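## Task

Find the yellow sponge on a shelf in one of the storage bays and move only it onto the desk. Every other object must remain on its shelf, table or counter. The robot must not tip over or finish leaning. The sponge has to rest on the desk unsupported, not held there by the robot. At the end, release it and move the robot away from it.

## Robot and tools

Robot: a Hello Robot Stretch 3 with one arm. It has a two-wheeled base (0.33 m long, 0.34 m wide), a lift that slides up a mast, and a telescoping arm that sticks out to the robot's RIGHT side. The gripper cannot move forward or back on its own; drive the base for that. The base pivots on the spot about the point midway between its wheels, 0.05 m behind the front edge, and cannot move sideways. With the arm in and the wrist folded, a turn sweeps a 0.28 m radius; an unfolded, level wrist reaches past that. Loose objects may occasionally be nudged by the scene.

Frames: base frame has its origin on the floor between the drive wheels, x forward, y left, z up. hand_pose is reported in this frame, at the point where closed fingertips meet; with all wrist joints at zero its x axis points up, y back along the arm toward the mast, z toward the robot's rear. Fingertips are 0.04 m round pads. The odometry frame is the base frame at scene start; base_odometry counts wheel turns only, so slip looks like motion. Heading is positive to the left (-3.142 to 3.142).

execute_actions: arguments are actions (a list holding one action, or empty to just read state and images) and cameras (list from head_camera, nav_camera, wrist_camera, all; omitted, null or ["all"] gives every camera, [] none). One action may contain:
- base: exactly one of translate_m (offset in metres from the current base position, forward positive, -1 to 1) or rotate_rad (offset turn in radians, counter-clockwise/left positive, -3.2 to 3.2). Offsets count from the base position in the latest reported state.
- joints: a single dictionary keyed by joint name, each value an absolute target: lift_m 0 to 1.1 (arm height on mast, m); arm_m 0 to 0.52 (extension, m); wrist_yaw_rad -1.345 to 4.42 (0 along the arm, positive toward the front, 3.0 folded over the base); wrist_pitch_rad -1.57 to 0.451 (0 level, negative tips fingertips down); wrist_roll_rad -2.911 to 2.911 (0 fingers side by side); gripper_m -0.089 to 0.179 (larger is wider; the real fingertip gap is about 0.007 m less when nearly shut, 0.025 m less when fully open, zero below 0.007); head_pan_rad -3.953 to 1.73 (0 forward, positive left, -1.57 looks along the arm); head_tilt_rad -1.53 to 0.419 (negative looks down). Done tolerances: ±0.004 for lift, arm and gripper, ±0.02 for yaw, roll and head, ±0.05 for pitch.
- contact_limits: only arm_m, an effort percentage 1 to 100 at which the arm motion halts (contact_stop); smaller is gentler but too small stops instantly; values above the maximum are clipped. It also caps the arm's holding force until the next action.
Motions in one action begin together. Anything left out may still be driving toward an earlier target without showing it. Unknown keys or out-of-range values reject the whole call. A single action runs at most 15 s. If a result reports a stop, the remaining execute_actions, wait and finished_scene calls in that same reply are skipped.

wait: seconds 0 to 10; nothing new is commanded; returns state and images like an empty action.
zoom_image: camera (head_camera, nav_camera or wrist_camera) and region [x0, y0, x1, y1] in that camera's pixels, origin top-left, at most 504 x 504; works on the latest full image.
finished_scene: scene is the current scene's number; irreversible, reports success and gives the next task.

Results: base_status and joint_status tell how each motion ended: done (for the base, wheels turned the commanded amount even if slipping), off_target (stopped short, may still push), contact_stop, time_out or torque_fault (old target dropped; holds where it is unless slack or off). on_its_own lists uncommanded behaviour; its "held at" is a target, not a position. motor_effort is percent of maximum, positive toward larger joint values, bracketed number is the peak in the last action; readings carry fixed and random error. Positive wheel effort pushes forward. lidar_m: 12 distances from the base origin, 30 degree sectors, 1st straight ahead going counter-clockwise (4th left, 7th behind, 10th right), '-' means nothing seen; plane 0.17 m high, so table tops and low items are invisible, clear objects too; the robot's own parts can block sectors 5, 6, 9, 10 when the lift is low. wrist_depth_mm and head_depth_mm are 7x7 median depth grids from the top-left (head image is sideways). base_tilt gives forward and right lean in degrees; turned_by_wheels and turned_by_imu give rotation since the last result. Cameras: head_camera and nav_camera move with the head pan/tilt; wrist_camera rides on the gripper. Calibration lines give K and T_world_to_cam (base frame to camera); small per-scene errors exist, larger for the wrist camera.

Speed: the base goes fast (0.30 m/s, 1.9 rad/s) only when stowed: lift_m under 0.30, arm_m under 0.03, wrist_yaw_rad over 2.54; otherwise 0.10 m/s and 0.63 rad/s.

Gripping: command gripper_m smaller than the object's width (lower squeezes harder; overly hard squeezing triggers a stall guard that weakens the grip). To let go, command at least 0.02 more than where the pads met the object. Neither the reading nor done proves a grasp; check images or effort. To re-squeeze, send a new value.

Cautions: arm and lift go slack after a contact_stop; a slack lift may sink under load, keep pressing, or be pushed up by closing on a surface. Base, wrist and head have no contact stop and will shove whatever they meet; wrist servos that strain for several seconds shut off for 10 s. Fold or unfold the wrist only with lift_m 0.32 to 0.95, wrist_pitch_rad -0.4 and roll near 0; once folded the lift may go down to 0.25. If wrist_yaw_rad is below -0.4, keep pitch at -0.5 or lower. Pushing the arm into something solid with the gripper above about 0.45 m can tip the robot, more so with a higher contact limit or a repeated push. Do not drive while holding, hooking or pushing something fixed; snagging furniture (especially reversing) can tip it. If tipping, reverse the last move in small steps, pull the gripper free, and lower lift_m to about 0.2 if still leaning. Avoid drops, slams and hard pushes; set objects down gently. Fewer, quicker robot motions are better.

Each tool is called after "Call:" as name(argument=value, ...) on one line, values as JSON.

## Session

Call:
execute_actions(actions=[])

Scene clock: 0.00 s.
base_odometry: x=+0.000 y=+0.000 heading=+0.000 (m, m, rad; odometry frame)
turned_by_wheels: +0.000 (rad since the last result)
turned_by_imu: +0.000 (rad since the last result)
base_tilt: forward=+0.1 right=+0.0 (deg)
lidar_m: 1.17 1.05 1.07 1.01 0.93 0.94 0.95 1.77 0.95 1.05 2.18 1.78
head_depth_mm: 1834 1844 1842 1857 1857 1882 1826 / 1614 1632 1638 1643 1653 1659 1661 / 1460 1463 1467 1477 1486 1489 1498 / 1324 1325 1335 1344 1349 1345 1353 / 1208 1212 1222 1221 1225 1228 1231 / 1116 1117 1125 1127 1135 1134 1134 / 1038 1037 1043 1046 1045 1050 1048
base_status: not commanded
joint_positions: lift_m=+0.471 arm_m=-0.001 wrist_yaw_rad=+2.916 wrist_pitch_rad=-0.517 wrist_roll_rad=-0.017 gripper_m=+0.037 head_pan_rad=-0.010 head_tilt_rad=-0.006
joint_status: not commanded
motor_effort: left_wheel=+0 right_wheel=+0 lift_m=+42 arm_m=+0 wrist_yaw_rad=+0 wrist_pitch_rad=+5 wrist_roll_rad=+1 gripper_m=+0 head_pan_rad=-1 head_tilt_rad=+2 (%)
hand_pose: x=+0.0259 y=+0.0613 z=+0.4625 quat_wxyz=(+0.256, +0.694, +0.105, +0.665) (m; base frame)
wrist_depth_mm: 669 889 - - - 878 743 / 708 - - - - 948 826 / 795 - - - - - 855 / 782 885 903 911 924 927 891 / 725 736 780 766 773 792 789 / 637 637 - 644 659 683 695 / 557 576 - 571 576 584 594
pictures: head_camera (sideways: a quarter turn clockwise sets it upright), nav_camera (sideways: a quarter turn counterclockwise sets it upright), wrist_camera
camera_calibration (this result's frames):
head_camera: T_world_to_cam=[[-0.059158, 0.0536601, -0.996805, 1.32127], [0.0587939, 0.997008, 0.0501817, -0.0675391], [0.996516, -0.0556375, -0.0621359, 0.0354209], [0, 0, 0, 1]] pos_world=[0.0468374, -0.00159185, 1.32264]
nav_camera: T_world_to_cam=[[0.0471434, 0.0266787, 0.998532, -1.26224], [0.0121139, -0.999585, 0.0261349, 0.0178443], [0.998815, 0.0108641, -0.0474471, 0.010693], [0, 0, 0, 1]] pos_world=[0.0486096, 0.0513955, 1.26042]
wrist_camera: T_world_to_cam=[[0.972325, -0.221693, 0.0737343, -0.053351], [-0.0886896, -0.642215, -0.761377, 0.421929], [0.216145, 0.733766, -0.644103, 0.417847], [0, 0, 0, 1]] pos_world=[-0.00102042, -0.0474603, 0.594317]
Images, in order (width x height): head_camera 896x504, nav_camera 672x504, wrist_camera 644x364.

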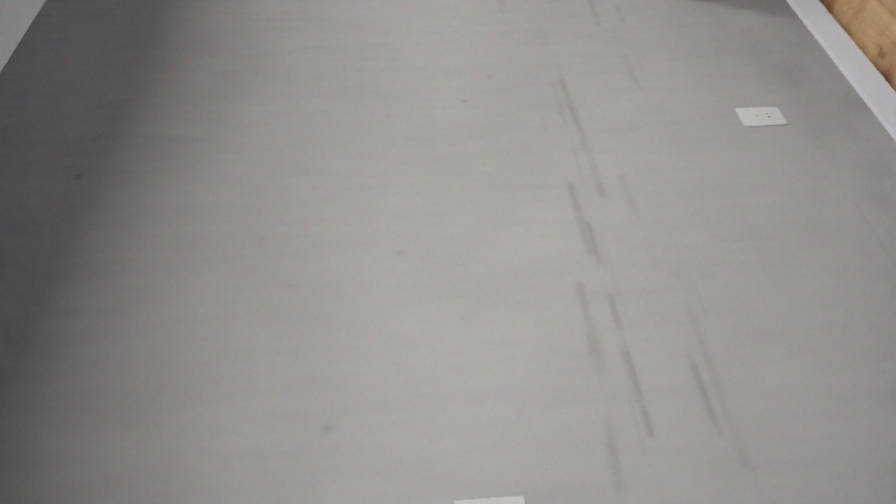

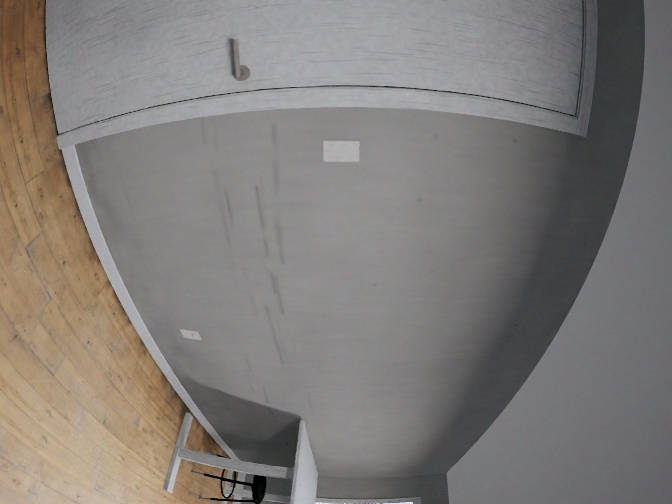

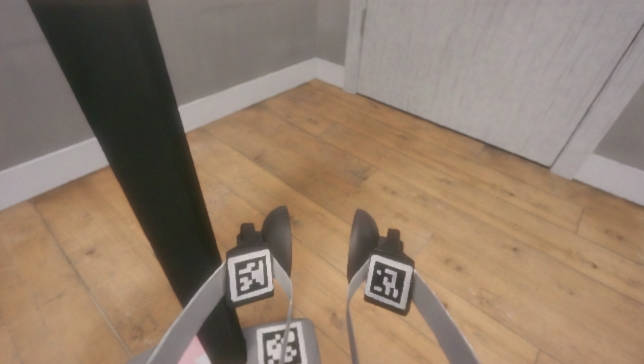

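Desk is to the right. Look behind.

Call:
execute_actions(actions=[{"joints":{"head_pan_rad":-2.7,"head_tilt_rad":-0.4,"lift_m":0.25,"wrist_yaw_rad":3.0,"wrist_pitch_rad":-0.4}}], cameras=["nav_camera"])

Scene clock: 6.87 s.
base_odometry: x=+0.000 y=+0.000 heading=+0.000 (m, m, rad; odometry frame)
turned_by_wheels: +0.000 (rad since the last result)
turned_by_imu: +0.001 (rad since the last result)
base_tilt: forward=+0.0 right=+0.0 (deg)
lidar_m: 1.17 1.05 1.07 1.01 0.93 0.94 0.95 1.77 0.95 1.05 2.18 1.78
head_depth_mm: 764 823 890 987 1104 1249 1315 / 1499 1678 1398 1685 1241 1289 1311 / 1489 1636 1728 1867 1990 1627 1319 / 2192 2419 2663 2723 2131 1640 1330 / 2290 2492 2674 2890 2160 1661 1335 / 2264 2436 2635 2799 2163 1653 1338 / 2187 2376 2589 2710 2186 1664 1344
base_status: not commanded
joint_positions: lift_m=+0.250 arm_m=-0.001 wrist_yaw_rad=+2.998 wrist_pitch_rad=-0.419 wrist_roll_rad=-0.017 gripper_m=+0.037 head_pan_rad=-2.693 head_tilt_rad=-0.395
joint_status: all done
motor_effort: left_wheel=+0(0) right_wheel=+0(0) lift_m=+36(37) arm_m=+0(0) wrist_yaw_rad=+1(3) wrist_pitch_rad=+7(8) wrist_roll_rad=+1(1) gripper_m=+0(0) head_pan_rad=-4(50) head_tilt_rad=-2(27) (%)
hand_pose: x=+0.0108 y=+0.0779 z=+0.2627 quat_wxyz=(+0.196, +0.694, +0.099, +0.686) (m; base frame)
wrist_depth_mm: 685 - 980 - - 875 752 / 707 - - - - 916 795 / 729 801 865 856 869 915 839 / 619 620 663 664 686 694 702 / 514 521 - 547 557 564 574 / 452 - - - 453 463 471 / - - - - 396 407 402
pictures: nav_camera (sideways: a quarter turn counterclockwise sets it upright)
camera_calibration (this result's frames):
nav_camera: T_world_to_cam=[[-0.368287, -0.207507, 0.906259, -1.13908], [-0.461336, 0.887088, 0.0156382, 0.0344086], [-0.807176, -0.412331, -0.422433, 0.50978], [0, 0, 0, 1]] pos_world=[0.00784571, -0.056693, 1.24712]
Images, in order (width x height): nav_camera 672x504.

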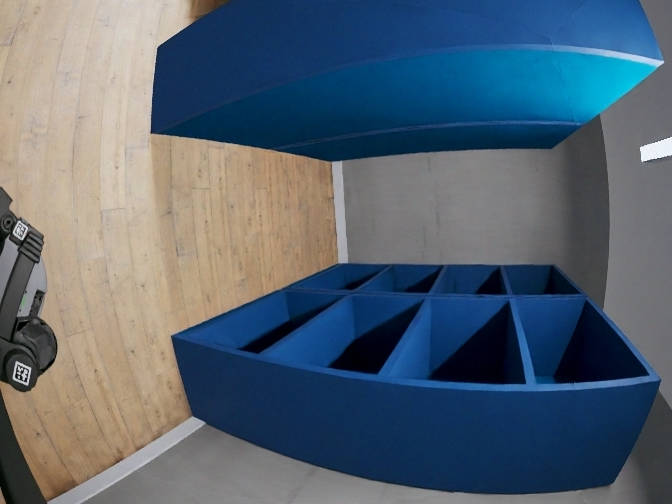

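Call:
execute_actions(actions=[{"base":{"rotate_rad":-2.6},"joints":{"head_pan_rad":0,"head_tilt_rad":-0.7}}], cameras=["nav_camera"])

Scene clock: 13.20 s.
base_odometry: x=+0.000 y=+0.000 heading=-2.600 (m, m, rad; odometry frame)
turned_by_wheels: -2.600 (rad since the last result)
turned_by_imu: -2.551 (rad since the last result)
base_tilt: forward=+0.1 right=-0.1 (deg)
lidar_m: 1.77 0.95 1.07 2.34 1.71 1.15 1.05 1.07 1.00 0.93 0.94 0.95
head_depth_mm: 1347 1669 1038 1161 1438 1312 1135 / 1408 1706 1516 1742 1490 1321 1144 / 1889 1855 2068 1921 1571 1325 1145 / 2325 2646 2503 1927 1571 1327 1145 / 2305 2599 2523 1940 1586 1333 1151 / 2254 2575 2538 1943 1579 1337 1150 / 2199 2299 2051 1803 1545 1335 1153
base_status: done
joint_positions: lift_m=+0.250 arm_m=-0.001 wrist_yaw_rad=+2.999 wrist_pitch_rad=-0.419 wrist_roll_rad=-0.017 gripper_m=+0.037 head_pan_rad=-0.007 head_tilt_rad=-0.692
joint_status: all done
motor_effort: left_wheel=+4(18) right_wheel=-3(8) lift_m=+37(36) arm_m=-1(1) wrist_yaw_rad=+2(2) wrist_pitch_rad=+7(7) wrist_roll_rad=+1(1) gripper_m=+0(1) head_pan_rad=+3(50) head_tilt_rad=-4(25) (%)
hand_pose: x=+0.0107 y=+0.0779 z=+0.2627 quat_wxyz=(+0.196, +0.694, +0.099, +0.686) (m; base frame)
wrist_depth_mm: - - - - - - 747 / - - - - - - 757 / 796 821 853 863 873 916 765 / 621 624 656 662 663 678 716 / 502 513 - 548 542 558 559 / 446 - - - 459 462 471 / - - - - 391 398 399
pictures: nav_camera (sideways: a quarter turn counterclockwise sets it upright)
camera_calibration (this result's frames):
nav_camera: T_world_to_cam=[[0.668641, 0.0223807, 0.743248, -0.932867], [0.0268406, -0.999622, 0.00595435, 0.0440422], [0.743101, 0.0159679, -0.668989, 0.8211], [0, 0, 0, 1]] pos_world=[0.012412, 0.0517925, 1.2424]
Images, in order (width x height): nav_camera 672x504.

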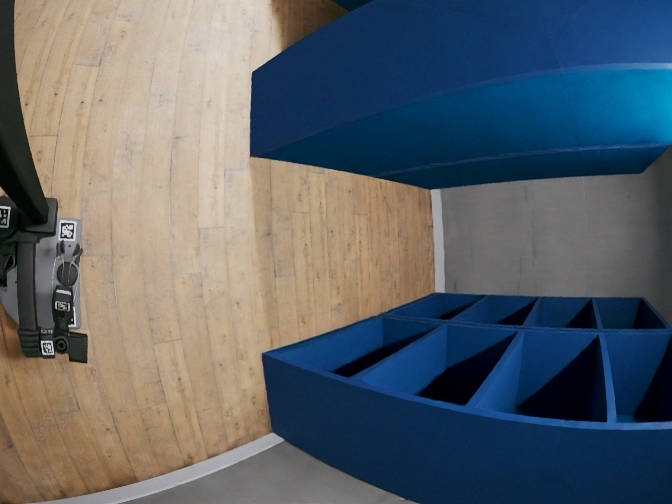

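Call:
execute_actions(actions=[{"base":{"translate_m":1.0},"joints":{"head_pan_rad":-1.0}}], cameras=[])

Call:
execute_actions(actions=[{"base":{"translate_m":0.6},"joints":{"head_pan_rad":-1.45,"head_tilt_rad":-0.6}}], cameras=["nav_camera"])

Scene clock: 24.47 s.
base_odometry: x=-0.857 y=-0.516 heading=-2.600 (m, m, rad; odometry frame)
turned_by_wheels: +0.000 (rad since the last result)
turned_by_imu: +0.008 (rad since the last result)
base_tilt: forward=+0.0 right=+0.0 (deg)
lidar_m: 1.69 0.89 0.60 0.56 0.57 2.22 2.05 1.31 0.38 0.38 0.82 0.79
head_depth_mm: 649 713 567 440 889 770 832 / 678 735 570 456 915 772 1054 / 708 767 574 475 917 792 1095 / 743 797 576 494 919 832 1125 / 780 821 579 1034 924 1200 1149 / 822 827 582 1099 925 1256 1150 / 824 833 586 1040 957 1281 1154
base_status: done
joint_positions: lift_m=+0.250 arm_m=-0.001 wrist_yaw_rad=+2.999 wrist_pitch_rad=-0.418 wrist_roll_rad=-0.017 gripper_m=+0.037 head_pan_rad=-0.993 head_tilt_rad=-0.692
joint_status: all done
motor_effort: left_wheel=+3(18) right_wheel=-3(6) lift_m=+37(37) arm_m=-1(0) wrist_yaw_rad=+1(1) wrist_pitch_rad=+7(7) wrist_roll_rad=+1(1) gripper_m=+1(1) head_pan_rad=-5(51) head_tilt_rad=-4(3) (%)
hand_pose: x=+0.0106 y=+0.0779 z=+0.2628 quat_wxyz=(+0.195, +0.694, +0.099, +0.686) (m; base frame)
wrist_depth_mm: - - 509 553 599 627 660 / - - 576 600 637 684 752 / 787 821 634 677 715 803 816 / 621 630 640 657 676 689 700 / 507 515 - 560 568 550 574 / 446 - - - 456 463 470 / - - - - 391 399 400
pictures: none
No camera images: the call's "cameras" was empty. Leave "cameras" out to get every camera's image.

Scene clock: 28.03 s.
base_odometry: x=-1.371 y=-0.825 heading=-2.600 (m, m, rad; odometry frame)
turned_by_wheels: +0.000 (rad since the last result)
turned_by_imu: +0.005 (rad since the last result)
base_tilt: forward=+0.1 right=+0.0 (deg)
lidar_m: 1.10 0.97 0.66 0.62 0.63 0.80 2.65 0.79 0.81 0.68 0.32 0.98
head_depth_mm: 606 681 671 493 402 805 702 / 606 681 676 495 403 813 706 / 607 680 680 498 405 813 707 / 607 680 686 500 406 818 709 / 605 667 655 503 408 737 681 / 442 435 427 419 402 485 637 / 318 313 308 328 402 484 700
base_status: done
joint_positions: lift_m=+0.250 arm_m=-0.001 wrist_yaw_rad=+2.999 wrist_pitch_rad=-0.418 wrist_roll_rad=-0.017 gripper_m=+0.037 head_pan_rad=-1.443 head_tilt_rad=-0.606
joint_status: all done
motor_effort: left_wheel=+2(16) right_wheel=-2(6) lift_m=+37(37) arm_m=-1(1) wrist_yaw_rad=+0(0) wrist_pitch_rad=+7(7) wrist_roll_rad=+1(1) gripper_m=+0(0) head_pan_rad=-3(37) head_tilt_rad=+4(18) (%)
hand_pose: x=+0.0106 y=+0.0779 z=+0.2628 quat_wxyz=(+0.195, +0.694, +0.099, +0.686) (m; base frame)
wrist_depth_mm: 516 - 566 618 637 673 714 / 556 - 644 669 713 745 831 / 597 623 683 720 797 813 886 / 619 629 651 665 682 697 699 / 510 528 - 548 548 557 577 / 442 - - - 459 458 470 / - - - - 390 398 403
pictures: nav_camera (sideways: a quarter turn counterclockwise sets it upright)
camera_calibration (this result's frames):
nav_camera: T_world_to_cam=[[0.103763, -0.594086, 0.797681, -1.00037], [-0.986993, -0.160519, 0.00883956, 0.0464695], [0.122791, -0.788223, -0.603015, 0.739063], [0, 0, 0, 1]] pos_world=[0.058916, -0.00430207, 1.24323]
Images, in order (width x height): nav_camera 672x504.

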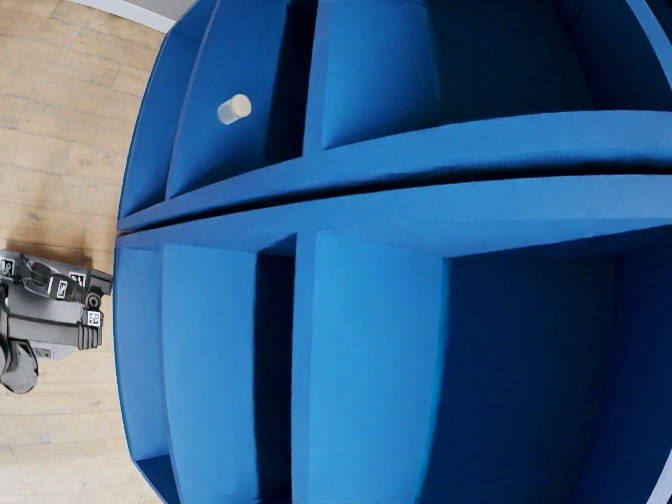

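Call:
execute_actions(actions=[{"base":{"translate_m":-1.0}}], cameras=[])

Call:
execute_actions(actions=[{"base":{"translate_m":-0.55}}], cameras=[])

Call:
execute_actions(actions=[{"base":{"rotate_rad":1.55}}], cameras=[])

Call:
execute_actions(actions=[{"base":{"translate_m":1.0},"joints":{"head_pan_rad":-1.8,"head_tilt_rad":-0.4}}], cameras=["nav_camera"])

Scene clock: 40.00 s.
base_odometry: x=-0.514 y=-0.309 heading=-2.600 (m, m, rad; odometry frame)
turned_by_wheels: +0.000 (rad since the last result)
turned_by_imu: -0.005 (rad since the last result)
base_tilt: forward=+0.0 right=+0.0 (deg)
lidar_m: 1.18 0.83 0.57 0.66 2.66 1.80 1.65 1.38 0.93 0.87 0.46 1.10
head_depth_mm: 704 792 898 1041 1242 1382 1170 / 704 788 897 1041 1244 1382 1178 / 704 789 899 1041 1231 1386 1177 / 704 789 896 1042 1236 1376 1184 / 703 789 895 1041 1236 1366 1185 / 703 789 862 923 902 883 947 / 651 643 632 624 614 691 1099
base_status: done
joint_positions: lift_m=+0.250 arm_m=-0.001 wrist_yaw_rad=+2.999 wrist_pitch_rad=-0.418 wrist_roll_rad=-0.017 gripper_m=+0.037 head_pan_rad=-1.443 head_tilt_rad=-0.606
joint_status: not commanded
motor_effort: left_wheel=+4(9) right_wheel=-2(9) lift_m=+36(37) arm_m=+0(1) wrist_yaw_rad=+2(1) wrist_pitch_rad=+7(7) wrist_roll_rad=+1(1) gripper_m=+0(0) head_pan_rad=-4(5) head_tilt_rad=+3(3) (%)
hand_pose: x=+0.0106 y=+0.0780 z=+0.2628 quat_wxyz=(+0.195, +0.694, +0.099, +0.686) (m; base frame)
wrist_depth_mm: - - - - 556 602 641 / - - - - 609 659 709 / 806 822 834 840 679 749 810 / 618 626 666 670 672 696 708 / 515 512 - 549 554 566 560 / 443 - - - 459 465 470 / - - - - 390 396 404
pictures: none
No camera images: the call's "cameras" was empty. Leave "cameras" out to get every camera's image.

Scene clock: 43.40 s.
base_odometry: x=-0.043 y=-0.026 heading=-2.599 (m, m, rad; odometry frame)
turned_by_wheels: +0.000 (rad since the last result)
turned_by_imu: -0.003 (rad since the last result)
base_tilt: forward=+0.1 right=+0.0 (deg)
lidar_m: 1.72 0.91 1.01 2.20 1.80 1.21 1.10 1.12 0.99 0.92 0.94 0.90
head_depth_mm: 753 845 963 1117 1325 1372 1173 / 753 843 958 1114 1323 1377 1172 / 753 842 957 1113 1324 1390 1179 / 751 844 958 1113 1320 1390 1185 / 751 843 958 1112 1316 1398 1186 / 752 844 958 1107 1319 1407 1186 / 751 837 953 1104 1321 1410 1193
base_status: done
joint_positions: lift_m=+0.250 arm_m=-0.001 wrist_yaw_rad=+2.999 wrist_pitch_rad=-0.418 wrist_roll_rad=-0.017 gripper_m=+0.037 head_pan_rad=-1.443 head_tilt_rad=-0.606
joint_status: not commanded
motor_effort: left_wheel=+4(10) right_wheel=-3(10) lift_m=+36(37) arm_m=-1(1) wrist_yaw_rad=+1(2) wrist_pitch_rad=+7(7) wrist_roll_rad=+1(1) gripper_m=-1(0) head_pan_rad=-5(4) head_tilt_rad=+3(3) (%)
hand_pose: x=+0.0106 y=+0.0780 z=+0.2628 quat_wxyz=(+0.195, +0.694, +0.099, +0.686) (m; base frame)
wrist_depth_mm: - - - - - 949 695 / - - - - - 965 723 / 805 842 859 891 867 891 770 / 621 628 652 658 669 709 710 / 507 516 - 540 564 555 566 / 445 - - - 456 468 468 / - - - - 390 400 400
pictures: none
No camera images: the call's "cameras" was empty. Leave "cameras" out to get every camera's image.

Scene clock: 45.70 s.
base_odometry: x=-0.043 y=-0.026 heading=-1.050 (m, m, rad; odometry frame)
turned_by_wheels: +1.550 (rad since the last result)
turned_by_imu: +1.521 (rad since the last result)
base_tilt: forward=+0.1 right=+0.0 (deg)
lidar_m: 2.04 1.86 1.22 1.10 1.12 1.00 0.92 0.93 0.90 1.72 0.91 0.99
head_depth_mm: 1392 1562 1696 1400 1571 1340 1176 / 2126 2307 1895 1984 1680 1381 1181 / 2246 2502 2761 2151 1685 1386 1180 / 2235 2519 2777 2162 1701 1394 1186 / 2233 2526 2743 2153 1696 1397 1183 / 2167 2283 2173 2023 1691 1404 1196 / 1488 1446 1407 1369 1334 1342 1192
base_status: done
joint_positions: lift_m=+0.250 arm_m=-0.001 wrist_yaw_rad=+2.999 wrist_pitch_rad=-0.418 wrist_roll_rad=-0.017 gripper_m=+0.037 head_pan_rad=-1.443 head_tilt_rad=-0.606
joint_status: not commanded
motor_effort: left_wheel=-3(13) right_wheel=+3(12) lift_m=+37(37) arm_m=-1(0) wrist_yaw_rad=+2(2) wrist_pitch_rad=+7(7) wrist_roll_rad=+1(1) gripper_m=+0(0) head_pan_rad=-5(5) head_tilt_rad=+3(3) (%)
hand_pose: x=+0.0106 y=+0.0779 z=+0.2628 quat_wxyz=(+0.195, +0.694, +0.099, +0.686) (m; base frame)
wrist_depth_mm: 866 - - - - - - / 931 - - - - - - / 797 800 862 867 897 913 951 / 625 632 658 649 676 704 698 / 512 515 - 538 548 560 559 / 445 - - - 454 459 469 / - - - - 394 397 405
pictures: none
No camera images: the call's "cameras" was empty. Leave "cameras" out to get every camera's image.

Scene clock: 50.63 s.
base_odometry: x=+0.455 y=-0.893 heading=-1.050 (m, m, rad; odometry frame)
turned_by_wheels: +0.000 (rad since the last result)
turned_by_imu: +0.007 (rad since the last result)
base_tilt: forward=+0.1 right=+0.0 (deg)
lidar_m: 2.44 1.48 1.36 1.25 1.26 1.57 1.92 1.59 0.71 0.66 1.39 1.07
head_depth_mm: 635 700 786 2184 1993 1597 1302 / 607 661 727 807 904 1029 1208 / 582 633 692 761 851 962 1105 / 560 605 660 726 804 900 1031 / 539 581 631 689 760 847 992 / 519 559 609 690 1375 1589 1324 / 721 1345 2312 2582 2149 1647 1338
base_status: done
joint_positions: lift_m=+0.250 arm_m=-0.001 wrist_yaw_rad=+2.999 wrist_pitch_rad=-0.418 wrist_roll_rad=-0.017 gripper_m=+0.037 head_pan_rad=-1.793 head_tilt_rad=-0.409
joint_status: all done
motor_effort: left_wheel=-4(10) right_wheel=+3(9) lift_m=+36(37) arm_m=-1(1) wrist_yaw_rad=+1(1) wrist_pitch_rad=+7(7) wrist_roll_rad=+1(1) gripper_m=+1(0) head_pan_rad=-5(32) head_tilt_rad=+4(22) (%)
hand_pose: x=+0.0106 y=+0.0779 z=+0.2628 quat_wxyz=(+0.195, +0.694, +0.099, +0.686) (m; base frame)
wrist_depth_mm: - - - - - - - / - - - - - - - / 797 805 866 862 906 920 927 / 630 641 648 653 681 682 715 / 509 515 - 546 552 555 552 / 448 - - - 457 464 473 / - - - - 390 398 403
pictures: nav_camera (sideways: a quarter turn counterclockwise sets it upright)
camera_calibration (this result's frames):
nav_camera: T_world_to_cam=[[-0.0691499, -0.429499, 0.900416, -1.13329], [-0.981675, 0.189952, 0.0152167, 0.0381317], [-0.177571, -0.882864, -0.434763, 0.521984], [0, 0, 0, 1]] pos_world=[0.0517557, -0.0331472, 1.24679]
Images, in order (width x height): nav_camera 672x504.

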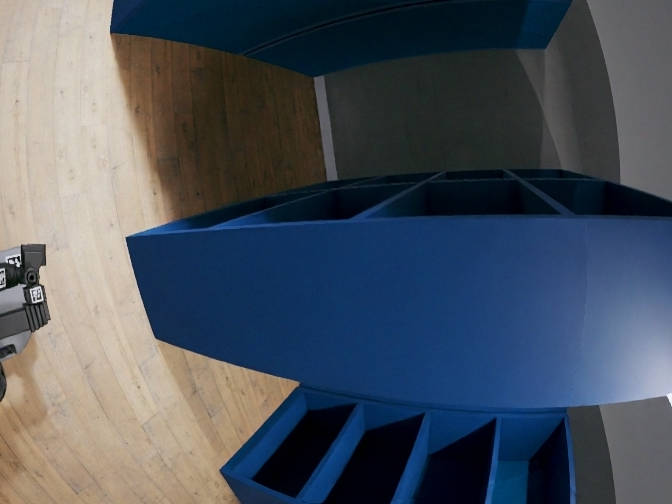

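Call:
execute_actions(actions=[{"base":{"translate_m":0.62},"joints":{"head_pan_rad":-1.8,"head_tilt_rad":-0.45}}], cameras=["nav_camera"])

Scene clock: 59.03 s.
base_odometry: x=+0.763 y=-1.431 heading=-1.050 (m, m, rad; odometry frame)
turned_by_wheels: +0.000 (rad since the last result)
turned_by_imu: +0.005 (rad since the last result)
base_tilt: forward=+0.0 right=+0.0 (deg)
lidar_m: 1.82 1.71 1.08 1.33 1.34 1.70 2.53 0.94 0.90 1.64 0.62 0.73
head_depth_mm: 1445 1566 1257 1598 1313 1459 1242 / 1402 1552 1687 1615 1797 1512 1272 / 1354 1482 1646 1795 1933 1563 1283 / 2160 2317 2494 2601 2018 1573 1284 / 2123 2297 2509 2679 2026 1577 1294 / 2064 2229 2442 2585 2039 1583 1294 / 1971 2142 2321 2514 2047 1602 1299
base_status: done
joint_positions: lift_m=+0.250 arm_m=-0.001 wrist_yaw_rad=+2.999 wrist_pitch_rad=-0.418 wrist_roll_rad=-0.017 gripper_m=+0.037 head_pan_rad=-1.793 head_tilt_rad=-0.444
joint_status: all done
motor_effort: left_wheel=-4(11) right_wheel=+3(12) lift_m=+37(37) arm_m=+0(1) wrist_yaw_rad=+1(1) wrist_pitch_rad=+7(7) wrist_roll_rad=+1(1) gripper_m=+0(1) head_pan_rad=-4(3) head_tilt_rad=-3(8) (%)
hand_pose: x=+0.0106 y=+0.0779 z=+0.2628 quat_wxyz=(+0.195, +0.694, +0.099, +0.686) (m; base frame)
wrist_depth_mm: - - - - - - - / - - - - - - - / 803 821 860 874 915 913 930 / 619 631 658 666 676 693 691 / 502 516 - 545 552 557 561 / 447 - - - 457 457 473 / - - - - 389 399 405
pictures: nav_camera (sideways: a quarter turn counterclockwise sets it upright)
camera_calibration (this result's frames):
nav_camera: T_world_to_cam=[[-0.0762184, -0.460689, 0.884283, -1.1122], [-0.981782, 0.189489, 0.0140969, 0.0395908], [-0.174056, -0.867099, -0.466738, 0.563569], [0, 0, 0, 1]] pos_world=[0.0521923, -0.0312092, 1.24598]
Images, in order (width x height): nav_camera 672x504.

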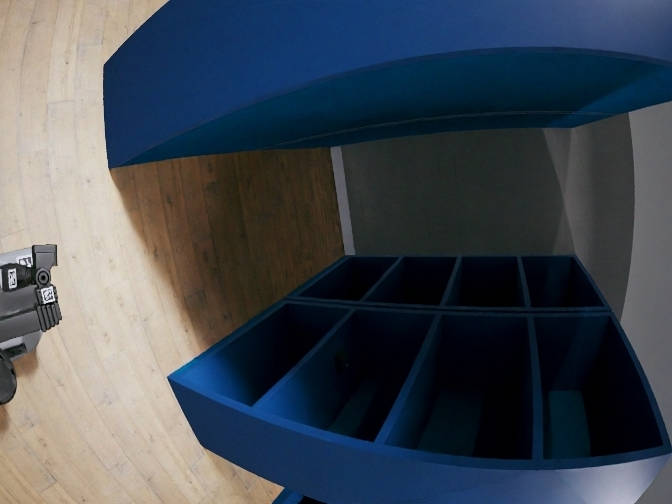

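Call:
execute_actions(actions=[{"base":{"rotate_rad":-1.62}}], cameras=[])

Call:
execute_actions(actions=[{"base":{"translate_m":1.0},"joints":{"head_pan_rad":-0.9,"head_tilt_rad":-0.5}}], cameras=["nav_camera","head_camera"])

Scene clock: 69.50 s.
base_odometry: x=+0.763 y=-1.431 heading=-2.670 (m, m, rad; odometry frame)
turned_by_wheels: -1.620 (rad since the last result)
turned_by_imu: -1.588 (rad since the last result)
base_tilt: forward=+0.0 right=+0.0 (deg)
lidar_m: 1.68 0.62 0.71 1.82 1.44 1.08 1.33 1.34 1.64 2.53 0.99 0.90
head_depth_mm: 1646 1740 1876 2011 1970 1542 1266 / 1890 2049 2206 2347 1984 1553 1279 / 2261 2464 2666 2671 2001 1559 1287 / 2345 2568 2812 2799 2012 1564 1287 / 2242 2414 2651 2802 2027 1582 1290 / 2156 2331 2529 2681 2040 1584 1296 / 2057 2217 2419 2565 2058 1593 1300
base_status: done
joint_positions: lift_m=+0.250 arm_m=-0.001 wrist_yaw_rad=+2.999 wrist_pitch_rad=-0.418 wrist_roll_rad=-0.017 gripper_m=+0.037 head_pan_rad=-1.793 head_tilt_rad=-0.445
joint_status: not commanded
motor_effort: left_wheel=+4(18) right_wheel=-3(9) lift_m=+37(37) arm_m=-1(1) wrist_yaw_rad=+1(1) wrist_pitch_rad=+7(7) wrist_roll_rad=+1(1) gripper_m=+0(1) head_pan_rad=-5(5) head_tilt_rad=-2(2) (%)
hand_pose: x=+0.0106 y=+0.0779 z=+0.2628 quat_wxyz=(+0.195, +0.694, +0.099, +0.686) (m; base frame)
wrist_depth_mm: - - - - - 664 499 / - - - - - 673 513 / 796 803 857 873 891 682 532 / 639 630 664 672 678 651 561 / 509 519 - 542 551 563 558 / 449 - - - 464 466 465 / - - - - 393 394 399
pictures: none
No camera images: the call's "cameras" was empty. Leave "cameras" out to get every camera's image.

Scene clock: 74.43 s.
base_odometry: x=-0.127 y=-1.885 heading=-2.670 (m, m, rad; odometry frame)
turned_by_wheels: +0.000 (rad since the last result)
turned_by_imu: +0.007 (rad since the last result)
base_tilt: forward=+0.1 right=+0.0 (deg)
lidar_m: 1.46 0.66 0.42 0.39 0.39 0.48 2.02 2.34 0.65 0.93 0.79 0.70
head_depth_mm: 785 856 886 589 1093 875 1084 / 821 899 894 623 1104 878 1139 / 861 947 901 661 1106 906 1171 / 812 883 878 705 1074 969 1178 / 681 730 770 810 938 1022 1192 / 586 624 682 774 914 1350 1256 / 557 628 769 1396 1174 1432 1261
base_status: done
joint_positions: lift_m=+0.250 arm_m=-0.001 wrist_yaw_rad=+2.999 wrist_pitch_rad=-0.418 wrist_roll_rad=-0.017 gripper_m=+0.037 head_pan_rad=-0.907 head_tilt_rad=-0.494
joint_status: all done
motor_effort: left_wheel=+3(17) right_wheel=-3(6) lift_m=+36(37) arm_m=-1(1) wrist_yaw_rad=+0(2) wrist_pitch_rad=+7(7) wrist_roll_rad=+1(1) gripper_m=+1(0) head_pan_rad=+4(51) head_tilt_rad=-3(13) (%)
hand_pose: x=+0.0106 y=+0.0779 z=+0.2628 quat_wxyz=(+0.195, +0.694, +0.099, +0.686) (m; base frame)
wrist_depth_mm: 329 - 369 402 437 476 519 / 353 - 412 439 474 532 592 / 379 400 457 494 529 596 675 / 414 440 511 532 603 665 706 / 460 485 - 542 551 559 566 / 444 - - - 457 453 466 / - - - - 391 399 400
pictures: head_camera (sideways: a quarter turn clockwise sets it upright), nav_camera (sideways: a quarter turn counterclockwise sets it upright)
camera_calibration (this result's frames):
head_camera: T_world_to_cam=[[-0.278579, 0.442357, -0.852475, 1.13411], [0.82665, 0.562299, 0.0216421, -0.0350444], [0.48892, -0.69867, -0.522319, 0.637436], [0, 0, 0, 1]] pos_world=[0.0332543, -0.0366192, 1.30051]
nav_camera: T_world_to_cam=[[0.335269, -0.384643, 0.860026, -1.08307], [-0.767464, -0.64097, 0.0125138, 0.0403453], [0.546438, -0.664234, -0.510097, 0.615591], [0, 0, 0, 1]] pos_world=[0.0577021, 0.0181608, 1.24498]
Images, in order (width x height): head_camera 896x504, nav_camera 672x504.

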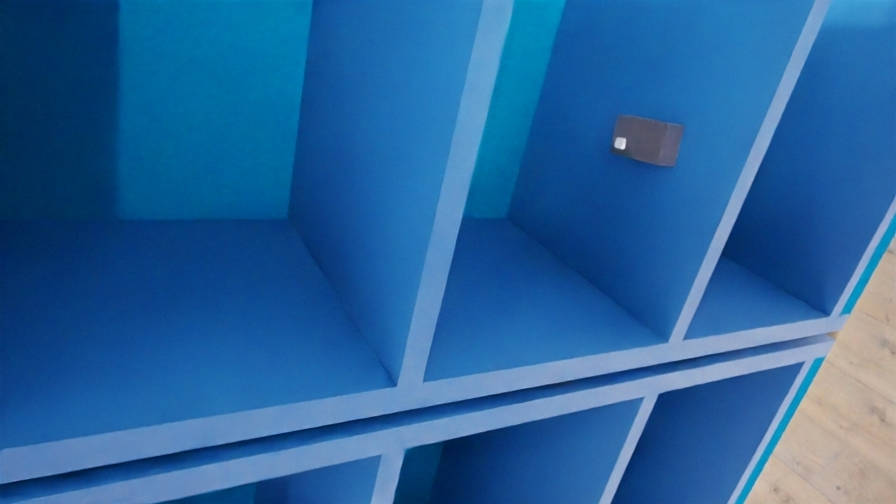

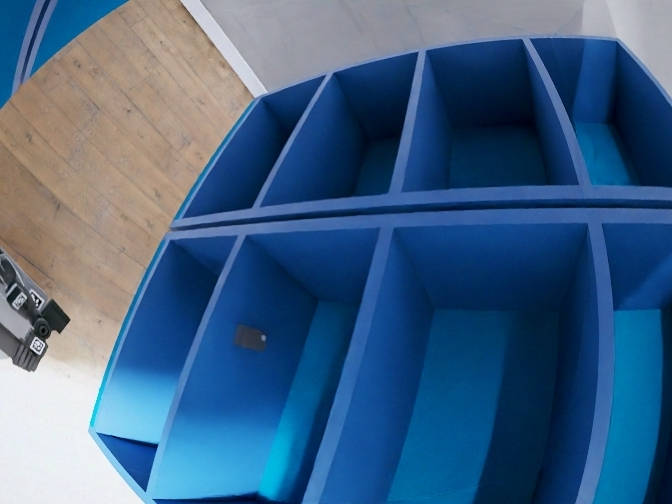

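Call:
execute_actions(actions=[{"base":{"translate_m":-1.0}}], cameras=[])

Call:
execute_actions(actions=[{"base":{"rotate_rad":1.65}}], cameras=[])

Call:
execute_actions(actions=[{"base":{"translate_m":1.0},"joints":{"head_pan_rad":-0.8}}], cameras=["nav_camera"])

Scene clock: 85.93 s.
base_odometry: x=+0.763 y=-1.431 heading=-2.669 (m, m, rad; odometry frame)
turned_by_wheels: +0.000 (rad since the last result)
turned_by_imu: -0.005 (rad since the last result)
base_tilt: forward=+0.0 right=+0.0 (deg)
lidar_m: 1.67 0.62 0.71 1.82 1.44 1.08 1.33 1.34 1.64 2.54 0.99 0.90
head_depth_mm: 2056 2254 2482 2500 1868 1481 1236 / 1886 2147 2475 2411 1865 1495 1239 / 2275 2448 2668 2504 1887 1500 1242 / 1034 1125 1231 1372 1530 1507 1252 / 863 927 998 1085 1196 1385 1249 / 742 805 897 1382 1618 1478 1254 / 1240 1378 1125 1526 1686 1521 1264
base_status: done
joint_positions: lift_m=+0.250 arm_m=-0.001 wrist_yaw_rad=+2.999 wrist_pitch_rad=-0.418 wrist_roll_rad=-0.017 gripper_m=+0.037 head_pan_rad=-0.907 head_tilt_rad=-0.494
joint_status: not commanded
motor_effort: left_wheel=+4(10) right_wheel=-3(9) lift_m=+36(36) arm_m=-1(1) wrist_yaw_rad=+2(3) wrist_pitch_rad=+7(7) wrist_roll_rad=+1(1) gripper_m=+0(1) head_pan_rad=+4(4) head_tilt_rad=-3(3) (%)
hand_pose: x=+0.0106 y=+0.0779 z=+0.2628 quat_wxyz=(+0.195, +0.694, +0.099, +0.686) (m; base frame)
wrist_depth_mm: - - - - - 661 495 / - - - - - 666 521 / 803 808 842 870 871 703 513 / 626 640 651 664 678 652 550 / 506 513 - 552 552 561 555 / 450 - - - 464 463 471 / - - - - 388 397 405
pictures: none
No camera images: the call's "cameras" was empty. Leave "cameras" out to get every camera's image.

Scene clock: 88.23 s.
base_odometry: x=+0.763 y=-1.431 heading=-1.020 (m, m, rad; odometry frame)
turned_by_wheels: +1.650 (rad since the last result)
turned_by_imu: +1.619 (rad since the last result)
base_tilt: forward=+0.0 right=+0.0 (deg)
lidar_m: 1.82 1.44 1.08 1.33 1.35 1.74 2.53 0.90 0.90 1.35 0.62 0.75
head_depth_mm: 636 760 943 1239 1687 1483 1237 / 494 551 638 762 946 1246 1238 / 505 552 613 687 780 910 1099 / 535 589 659 744 854 1005 1183 / 569 632 710 811 945 1133 1244 / 606 679 771 892 1087 1473 1252 / 652 739 2670 2609 1918 1527 1260
base_status: done
joint_positions: lift_m=+0.250 arm_m=-0.001 wrist_yaw_rad=+2.999 wrist_pitch_rad=-0.418 wrist_roll_rad=-0.017 gripper_m=+0.037 head_pan_rad=-0.907 head_tilt_rad=-0.494
joint_status: not commanded
motor_effort: left_wheel=-3(13) right_wheel=+3(12) lift_m=+37(37) arm_m=-1(1) wrist_yaw_rad=+0(1) wrist_pitch_rad=+7(7) wrist_roll_rad=+1(1) gripper_m=+0(1) head_pan_rad=+3(4) head_tilt_rad=-2(3) (%)
hand_pose: x=+0.0106 y=+0.0779 z=+0.2628 quat_wxyz=(+0.195, +0.694, +0.099, +0.686) (m; base frame)
wrist_depth_mm: - - - - - - - / - - - - - - - / 798 823 853 856 869 910 950 / 621 624 652 681 680 690 708 / 508 522 - 548 554 553 561 / 449 - - - 456 465 478 / - - - - 395 400 401
pictures: none
No camera images: the call's "cameras" was empty. Leave "cameras" out to get every camera's image.

Scene clock: 93.17 s.
base_odometry: x=+1.287 y=-2.283 heading=-1.020 (m, m, rad; odometry frame)
turned_by_wheels: +0.000 (rad since the last result)
turned_by_imu: +0.007 (rad since the last result)
base_tilt: forward=+0.1 right=-0.1 (deg)
lidar_m: 0.83 0.84 0.82 0.82 1.44 1.87 3.12 0.76 0.58 1.41 1.94 1.33
head_depth_mm: 2040 2219 2423 2491 1868 1484 1237 / 2169 2383 2599 2520 1873 1496 1236 / 1957 2180 2467 2504 1889 1496 1246 / 1711 1883 2068 2242 1890 1505 1252 / 1516 1641 1778 1965 1905 1512 1253 / 1355 1456 1564 1690 1781 1526 1259 / 1229 1305 1405 1503 1624 1526 1263
base_status: done
joint_positions: lift_m=+0.250 arm_m=-0.001 wrist_yaw_rad=+2.999 wrist_pitch_rad=-0.418 wrist_roll_rad=-0.017 gripper_m=+0.037 head_pan_rad=-0.807 head_tilt_rad=-0.494
joint_status: all done
motor_effort: left_wheel=-4(11) right_wheel=+3(10) lift_m=+37(37) arm_m=-1(2) wrist_yaw_rad=+1(1) wrist_pitch_rad=+7(7) wrist_roll_rad=+1(1) gripper_m=+1(0) head_pan_rad=+4(18) head_tilt_rad=-3(2) (%)
hand_pose: x=+0.0106 y=+0.0779 z=+0.2628 quat_wxyz=(+0.195, +0.694, +0.099, +0.686) (m; base frame)
wrist_depth_mm: - - - - - - - / - - - - - - - / 821 752 854 857 886 916 919 / 626 634 654 657 694 685 705 / 506 524 - 549 554 549 579 / 443 - - - 468 459 469 / - - - - 390 396 398
pictures: nav_camera (sideways: a quarter turn counterclockwise sets it upright)
camera_calibration (this result's frames):
nav_camera: T_world_to_cam=[[0.372184, -0.349404, 0.859882, -1.08311], [-0.699594, -0.714432, 0.0125047, 0.0399432], [0.609957, -0.606222, -0.51034, 0.61552], [0, 0, 0, 1]] pos_world=[0.0556186, 0.0232363, 1.24497]
Images, in order (width x height): nav_camera 672x504.

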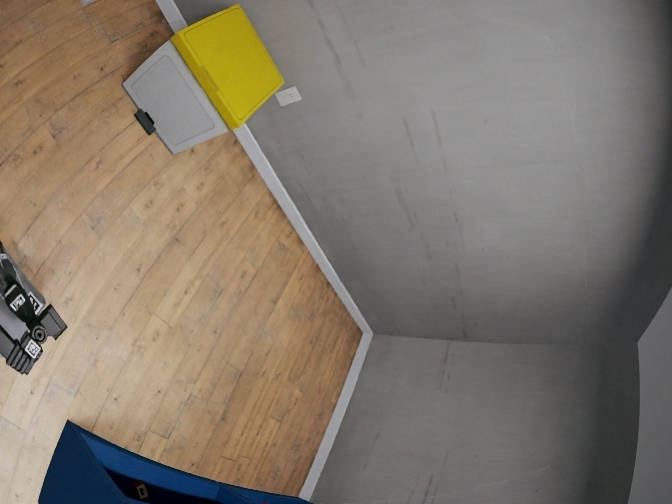

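Call:
execute_actions(actions=[{"base":{"translate_m":0.35}}], cameras=[])

Call:
execute_actions(actions=[{"base":{"rotate_rad":-1.6}}], cameras=[])

Call:
execute_actions(actions=[{"base":{"translate_m":0.9},"joints":{"head_pan_rad":-0.9}}], cameras=["nav_camera"])

Scene clock: 104.07 s.
base_odometry: x=+1.470 y=-2.581 heading=-1.020 (m, m, rad; odometry frame)
turned_by_wheels: +0.000 (rad since the last result)
turned_by_imu: +0.003 (rad since the last result)
base_tilt: forward=+0.1 right=-0.1 (deg)
lidar_m: 0.48 0.49 1.13 0.80 1.20 1.90 3.46 0.81 1.47 2.33 1.39 0.52
head_depth_mm: 1943 2142 2407 2474 1863 1481 1233 / 1640 1845 2093 2323 1867 1492 1239 / 1396 1543 1733 1986 1890 1495 1243 / 1211 1330 1462 1620 1759 1505 1241 / 1073 1160 1270 1383 1527 1520 1251 / 963 1035 1117 1206 1312 1404 1258 / 873 927 998 1068 1149 1255 1248
base_status: done
joint_positions: lift_m=+0.250 arm_m=-0.001 wrist_yaw_rad=+2.999 wrist_pitch_rad=-0.418 wrist_roll_rad=-0.017 gripper_m=+0.037 head_pan_rad=-0.807 head_tilt_rad=-0.495
joint_status: not commanded
motor_effort: left_wheel=-4(11) right_wheel=+3(9) lift_m=+37(37) arm_m=-1(1) wrist_yaw_rad=+1(1) wrist_pitch_rad=+7(7) wrist_roll_rad=+1(1) gripper_m=+0(1) head_pan_rad=+3(3) head_tilt_rad=-2(2) (%)
hand_pose: x=+0.0106 y=+0.0779 z=+0.2628 quat_wxyz=(+0.195, +0.694, +0.099, +0.686) (m; base frame)
wrist_depth_mm: - - - - - - 819 / - - - - - - 804 / 796 792 852 863 876 920 830 / 629 632 659 674 671 682 668 / 515 519 - 543 549 549 462 / 448 - - - 458 475 450 / - - - - 391 397 404
pictures: none
No camera images: the call's "cameras" was empty. Leave "cameras" out to get every camera's image.

Scene clock: 106.33 s.
base_odometry: x=+1.470 y=-2.581 heading=-2.620 (m, m, rad; odometry frame)
turned_by_wheels: -1.600 (rad since the last result)
turned_by_imu: -1.568 (rad since the last result)
base_tilt: forward=+0.0 right=+0.0 (deg)
lidar_m: 2.33 1.43 0.96 0.48 0.49 1.13 0.81 1.03 1.87 3.45 0.81 1.44
head_depth_mm: 2114 2297 2404 2362 1872 1487 1239 / 847 960 1104 1321 1739 1487 1237 / 714 791 885 1006 1171 1382 1244 / 676 748 851 1355 1114 1377 1257 / 1227 1344 1090 1508 1607 1465 1258 / 1337 1483 1217 1518 1745 1513 1252 / 1341 1415 1495 1548 1747 1527 1262
base_status: done
joint_positions: lift_m=+0.250 arm_m=-0.001 wrist_yaw_rad=+2.999 wrist_pitch_rad=-0.418 wrist_roll_rad=-0.017 gripper_m=+0.037 head_pan_rad=-0.807 head_tilt_rad=-0.495
joint_status: not commanded
motor_effort: left_wheel=+4(18) right_wheel=-3(8) lift_m=+36(37) arm_m=-1(1) wrist_yaw_rad=+2(2) wrist_pitch_rad=+7(7) wrist_roll_rad=+1(1) gripper_m=+0(1) head_pan_rad=+3(5) head_tilt_rad=-2(2) (%)
hand_pose: x=+0.0106 y=+0.0779 z=+0.2628 quat_wxyz=(+0.195, +0.694, +0.099, +0.686) (m; base frame)
wrist_depth_mm: 717 - 455 490 920 - - / 779 - 492 535 - - - / 788 517 555 590 890 922 927 / 629 602 594 646 676 693 719 / 506 521 - 540 567 547 567 / 444 - - - 463 471 468 / - - - - 387 405 403
pictures: none
No camera images: the call's "cameras" was empty. Leave "cameras" out to get every camera's image.

Scene clock: 111.03 s.
base_odometry: x=+0.690 y=-3.029 heading=-2.620 (m, m, rad; odometry frame)
turned_by_wheels: +0.000 (rad since the last result)
turned_by_imu: +0.007 (rad since the last result)
base_tilt: forward=+0.0 right=+0.0 (deg)
lidar_m: 1.43 1.46 1.06 0.98 1.00 0.92 1.88 1.98 0.70 1.03 0.72 0.74
head_depth_mm: 836 910 883 651 1090 872 1135 / 882 960 897 693 1099 902 1165 / 800 888 894 1059 1105 966 1173 / 669 731 783 866 1001 1104 1205 / 587 646 719 808 964 1309 1244 / 614 1215 872 1518 1210 1432 1261 / 1204 1362 967 1528 1626 1485 1261
base_status: done
joint_positions: lift_m=+0.250 arm_m=-0.001 wrist_yaw_rad=+2.999 wrist_pitch_rad=-0.418 wrist_roll_rad=-0.017 gripper_m=+0.037 head_pan_rad=-0.893 head_tilt_rad=-0.495
joint_status: all done
motor_effort: left_wheel=+3(18) right_wheel=-3(6) lift_m=+37(37) arm_m=-2(2) wrist_yaw_rad=+1(2) wrist_pitch_rad=+7(7) wrist_roll_rad=+1(1) gripper_m=-1(0) head_pan_rad=-4(14) head_tilt_rad=-3(3) (%)
hand_pose: x=+0.0106 y=+0.0779 z=+0.2628 quat_wxyz=(+0.195, +0.694, +0.099, +0.686) (m; base frame)
wrist_depth_mm: 808 - 862 973 - - - / 875 - 990 - - - - / 786 821 886 878 904 906 893 / 618 634 659 664 671 687 713 / 514 523 - 543 559 553 556 / 443 - - - 456 465 466 / - - - - 392 396 401
pictures: nav_camera (sideways: a quarter turn counterclockwise sets it upright)
camera_calibration (this result's frames):
nav_camera: T_world_to_cam=[[0.340923, -0.380099, 0.859823, -1.08284], [-0.758261, -0.651831, 0.0125011, 0.0403058], [0.555708, -0.656233, -0.510438, 0.615979], [0, 0, 0, 1]] pos_world=[0.0574242, 0.0189109, 1.24497]
Images, in order (width x height): nav_camera 672x504.

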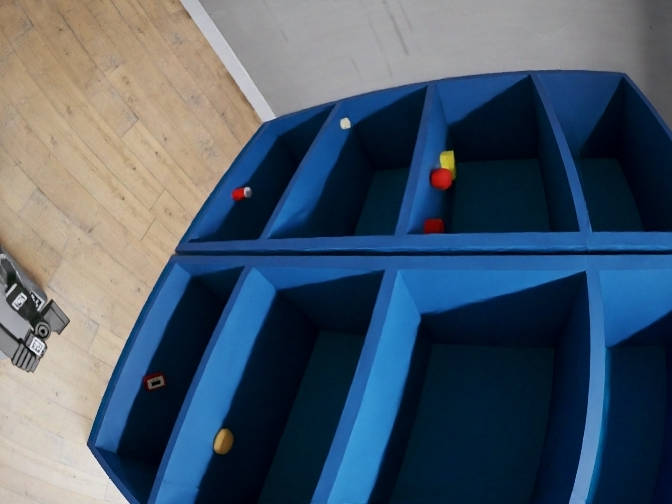

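Call:
execute_actions(actions=[{"base":{"translate_m":0.9},"joints":{"lift_m":0.93,"head_pan_rad":-1.5,"head_tilt_rad":-0.5,"gripper_m":0.15}}], cameras=[])

Call:
execute_actions(actions=[{"joints":{"wrist_yaw_rad":0.0}}])

Scene clock: 126.83 s.
base_odometry: x=-0.090 y=-3.478 heading=-2.620 (m, m, rad; odometry frame)
turned_by_wheels: +0.000 (rad since the last result)
turned_by_imu: +0.008 (rad since the last result)
base_tilt: forward=+0.1 right=+0.0 (deg)
lidar_m: 0.54 0.54 0.70 1.07 1.09 1.40 1.92 1.38 0.60 0.94 0.76 0.57
head_depth_mm: 772 838 843 587 995 914 - / 769 846 896 593 1100 916 - / 767 845 896 579 1105 910 - / 765 841 891 574 1079 926 - / 758 835 885 606 1079 914 - / 755 833 882 610 1081 892 1105 / 754 826 879 615 1089 897 1106
base_status: done
joint_positions: lift_m=+0.930 arm_m=-0.001 wrist_yaw_rad=+2.999 wrist_pitch_rad=-0.418 wrist_roll_rad=-0.017 gripper_m=+0.150 head_pan_rad=-1.493 head_tilt_rad=-0.495
joint_status: all done
motor_effort: left_wheel=+2(16) right_wheel=-2(7) lift_m=+48(53) arm_m=-1(1) wrist_yaw_rad=+1(2) wrist_pitch_rad=+7(7) wrist_roll_rad=+1(1) gripper_m=+1(100) head_pan_rad=-4(41) head_tilt_rad=-2(3) (%)
hand_pose: x=+0.0106 y=+0.0779 z=+0.9426 quat_wxyz=(+0.195, +0.694, +0.099, +0.686) (m; base frame)
wrist_depth_mm: 875 - 960 - - 657 496 / 949 - - - - 667 496 / - - - - - 712 497 / - - - - - 701 523 / - - - - - 677 516 / - - - - - - 533 / - - - - - 736 504
pictures: none
No camera images: the call's "cameras" was empty. Leave "cameras" out to get every camera's image.

Scene clock: 129.33 s.
base_odometry: x=-0.090 y=-3.478 heading=-2.620 (m, m, rad; odometry frame)
turned_by_wheels: +0.000 (rad since the last result)
turned_by_imu: +0.000 (rad since the last result)
base_tilt: forward=+0.0 right=+0.0 (deg)
lidar_m: 0.53 0.54 0.70 1.07 1.09 1.40 1.92 1.39 0.60 0.94 0.76 0.57
head_depth_mm: 772 839 844 588 998 - - / 767 847 894 591 1139 - - / 767 846 893 577 1136 - - / 763 841 891 575 1078 886 1119 / 759 835 886 605 1082 886 1120 / 756 833 878 609 1087 894 1100 / 751 827 879 614 1090 901 1104
base_status: not commanded
joint_positions: lift_m=+0.930 arm_m=-0.001 wrist_yaw_rad=+0.002 wrist_pitch_rad=-0.418 wrist_roll_rad=-0.017 gripper_m=+0.150 head_pan_rad=-1.493 head_tilt_rad=-0.495
joint_status: all done
motor_effort: left_wheel=+2(2) right_wheel=-2(2) lift_m=+48(48) arm_m=-1(2) wrist_yaw_rad=-2(4) wrist_pitch_rad=+7(7) wrist_roll_rad=+1(1) gripper_m=+1(2) head_pan_rad=-4(4) head_tilt_rad=-3(3) (%)
hand_pose: x=-0.0211 y=-0.3687 z=+0.9426 quat_wxyz=(+0.698, +0.149, -0.685, -0.145) (m; base frame)
wrist_depth_mm: 353 347 352 304 344 391 321 / 230 233 239 245 252 258 271 / 663 718 741 760 726 415 294 / 670 780 813 840 824 463 337 / 650 741 731 745 723 438 369 / 597 - 618 613 622 - 447 / 505 523 535 539 546 512 559
pictures: head_camera (sideways: a quarter turn clockwise sets it upright), nav_camera (sideways: a quarter turn counterclockwise sets it upright), wrist_camera
camera_calibration (this result's frames):
head_camera: T_world_to_cam=[[0.0123934, 0.522961, -0.852267, 1.13206], [0.9997, 0.0115353, 0.0216155, -0.0360654], [0.0211352, -0.852279, -0.522661, 0.640733], [0, 0, 0, 1]] pos_world=[0.0084824, -0.0455257, 1.30049]
nav_camera: T_world_to_cam=[[0.0667525, -0.506213, 0.859821, -1.08117], [-0.993872, -0.109825, 0.0125009, 0.0417432], [0.0881019, -0.855387, -0.510442, 0.618835], [0, 0, 0, 1]] pos_world=[0.0591375, -0.0133722, 1.24497]
wrist_camera: T_world_to_cam=[[-0.997287, 0.00396867, 0.0734979, -0.0964931], [-0.0583188, 0.566612, -0.821918, 1.01052], [-0.0449067, -0.823975, -0.564844, 0.398216], [0, 0, 0, 1]] pos_world=[-0.0194165, -0.244069, 1.06259]
Images, in order (width x height): head_camera 896x504, nav_camera 672x504, wrist_camera 644x364.

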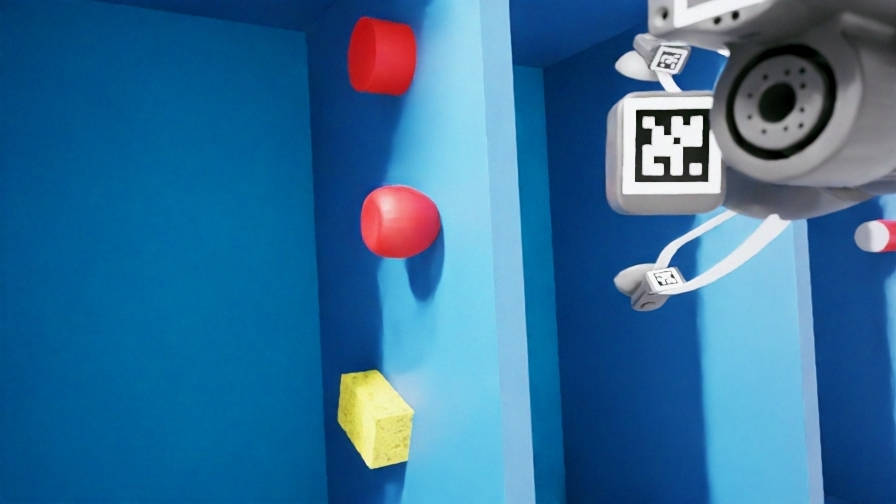

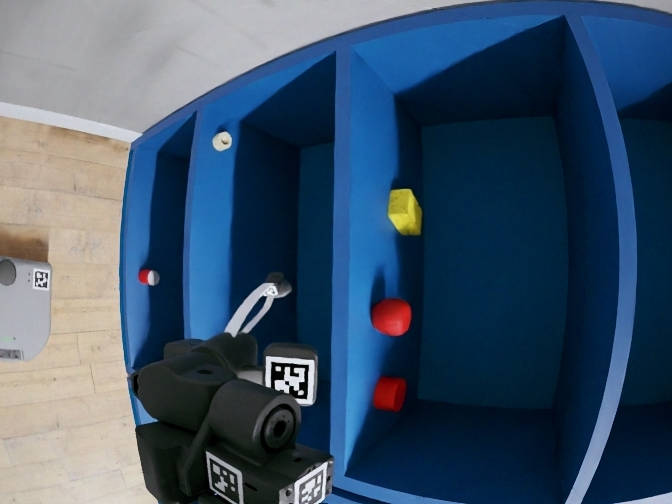

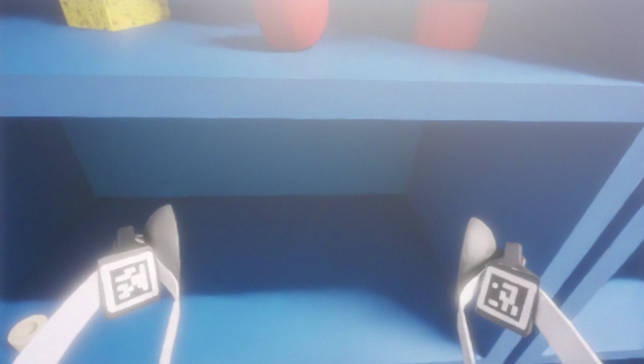

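Call:
execute_actions(actions=[{"base":{"translate_m":0.24},"joints":{"wrist_pitch_rad":0.0,"lift_m":0.95}}], cameras=["wrist_camera","head_camera"])

Scene clock: 138.37 s.
base_odometry: x=-0.298 y=-3.598 heading=-2.620 (m, m, rad; odometry frame)
turned_by_wheels: +0.000 (rad since the last result)
turned_by_imu: +0.003 (rad since the last result)
base_tilt: forward=+0.1 right=+0.0 (deg)
lidar_m: 0.30 0.30 0.39 0.87 1.11 1.43 2.03 0.76 0.78 0.92 0.46 0.32
head_depth_mm: 755 830 882 615 1076 - - / 751 825 875 592 - - - / 748 821 871 597 - - 1105 / 742 817 868 601 1073 885 1096 / 741 814 865 620 1043 889 1097 / 737 811 868 610 975 869 797 / 728 775 757 614 661 690 758
base_status: done
joint_positions: lift_m=+0.950 arm_m=-0.001 wrist_yaw_rad=+0.002 wrist_pitch_rad=-0.022 wrist_roll_rad=-0.017 gripper_m=+0.150 head_pan_rad=-1.493 head_tilt_rad=-0.495
joint_status: all done
motor_effort: left_wheel=+2(10) right_wheel=-2(4) lift_m=+48(49) arm_m=-2(1) wrist_yaw_rad=-1(2) wrist_pitch_rad=+9(9) wrist_roll_rad=+1(1) gripper_m=+1(0) head_pan_rad=-4(4) head_tilt_rad=-2(3) (%)
hand_pose: x=-0.0210 y=-0.3999 z=+1.0588 quat_wxyz=(+0.713, +0.009, -0.701, -0.007) (m; base frame)
wrist_depth_mm: 376 561 604 629 636 644 561 / 380 577 626 647 659 691 577 / 376 569 652 667 682 695 574 / 375 498 586 487 661 613 522 / 325 357 338 355 367 332 397 / 236 - 241 251 257 - 274 / 411 543 752 781 782 739 512
pictures: head_camera (sideways: a quarter turn clockwise sets it upright), wrist_camera
camera_calibration (this result's frames):
head_camera: T_world_to_cam=[[0.0123933, 0.522961, -0.852267, 1.13206], [0.9997, 0.0115356, 0.0216155, -0.0360654], [0.0211354, -0.852279, -0.522661, 0.640733], [0, 0, 0, 1]] pos_world=[0.00848242, -0.0455257, 1.30049]
wrist_camera: T_world_to_cam=[[-0.997336, 0.0319554, 0.0655669, -0.0852949], [-0.0576181, 0.206039, -0.976846, 1.14362], [-0.0447249, -0.978022, -0.203649, -0.00587649], [0, 0, 0, 1]] pos_world=[-0.0194371, -0.238653, 1.12154]
Images, in order (width x height): head_camera 896x504, wrist_camera 644x364.

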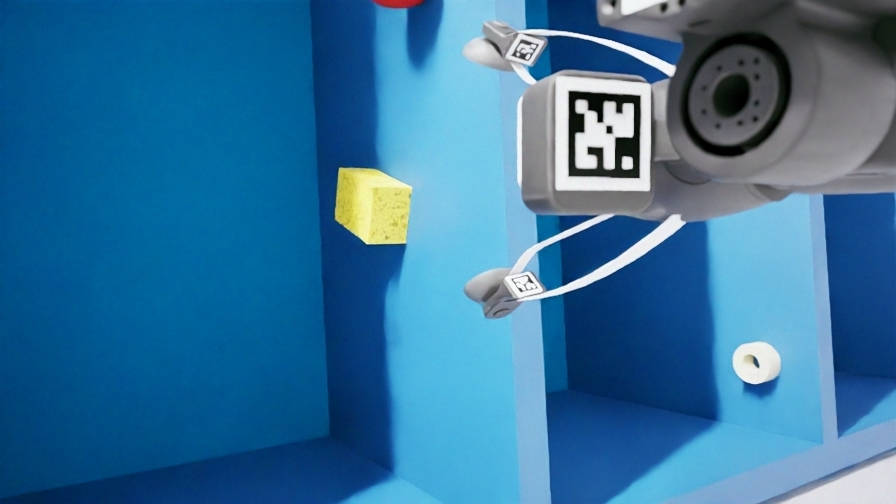

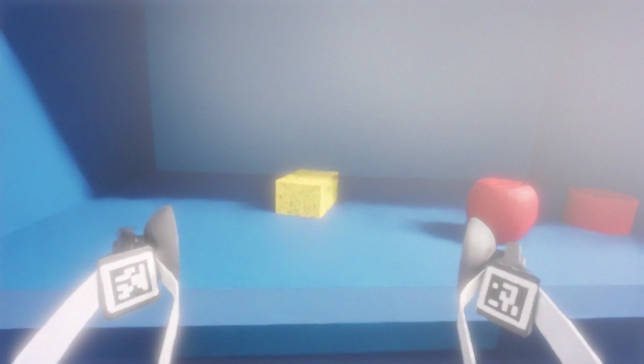

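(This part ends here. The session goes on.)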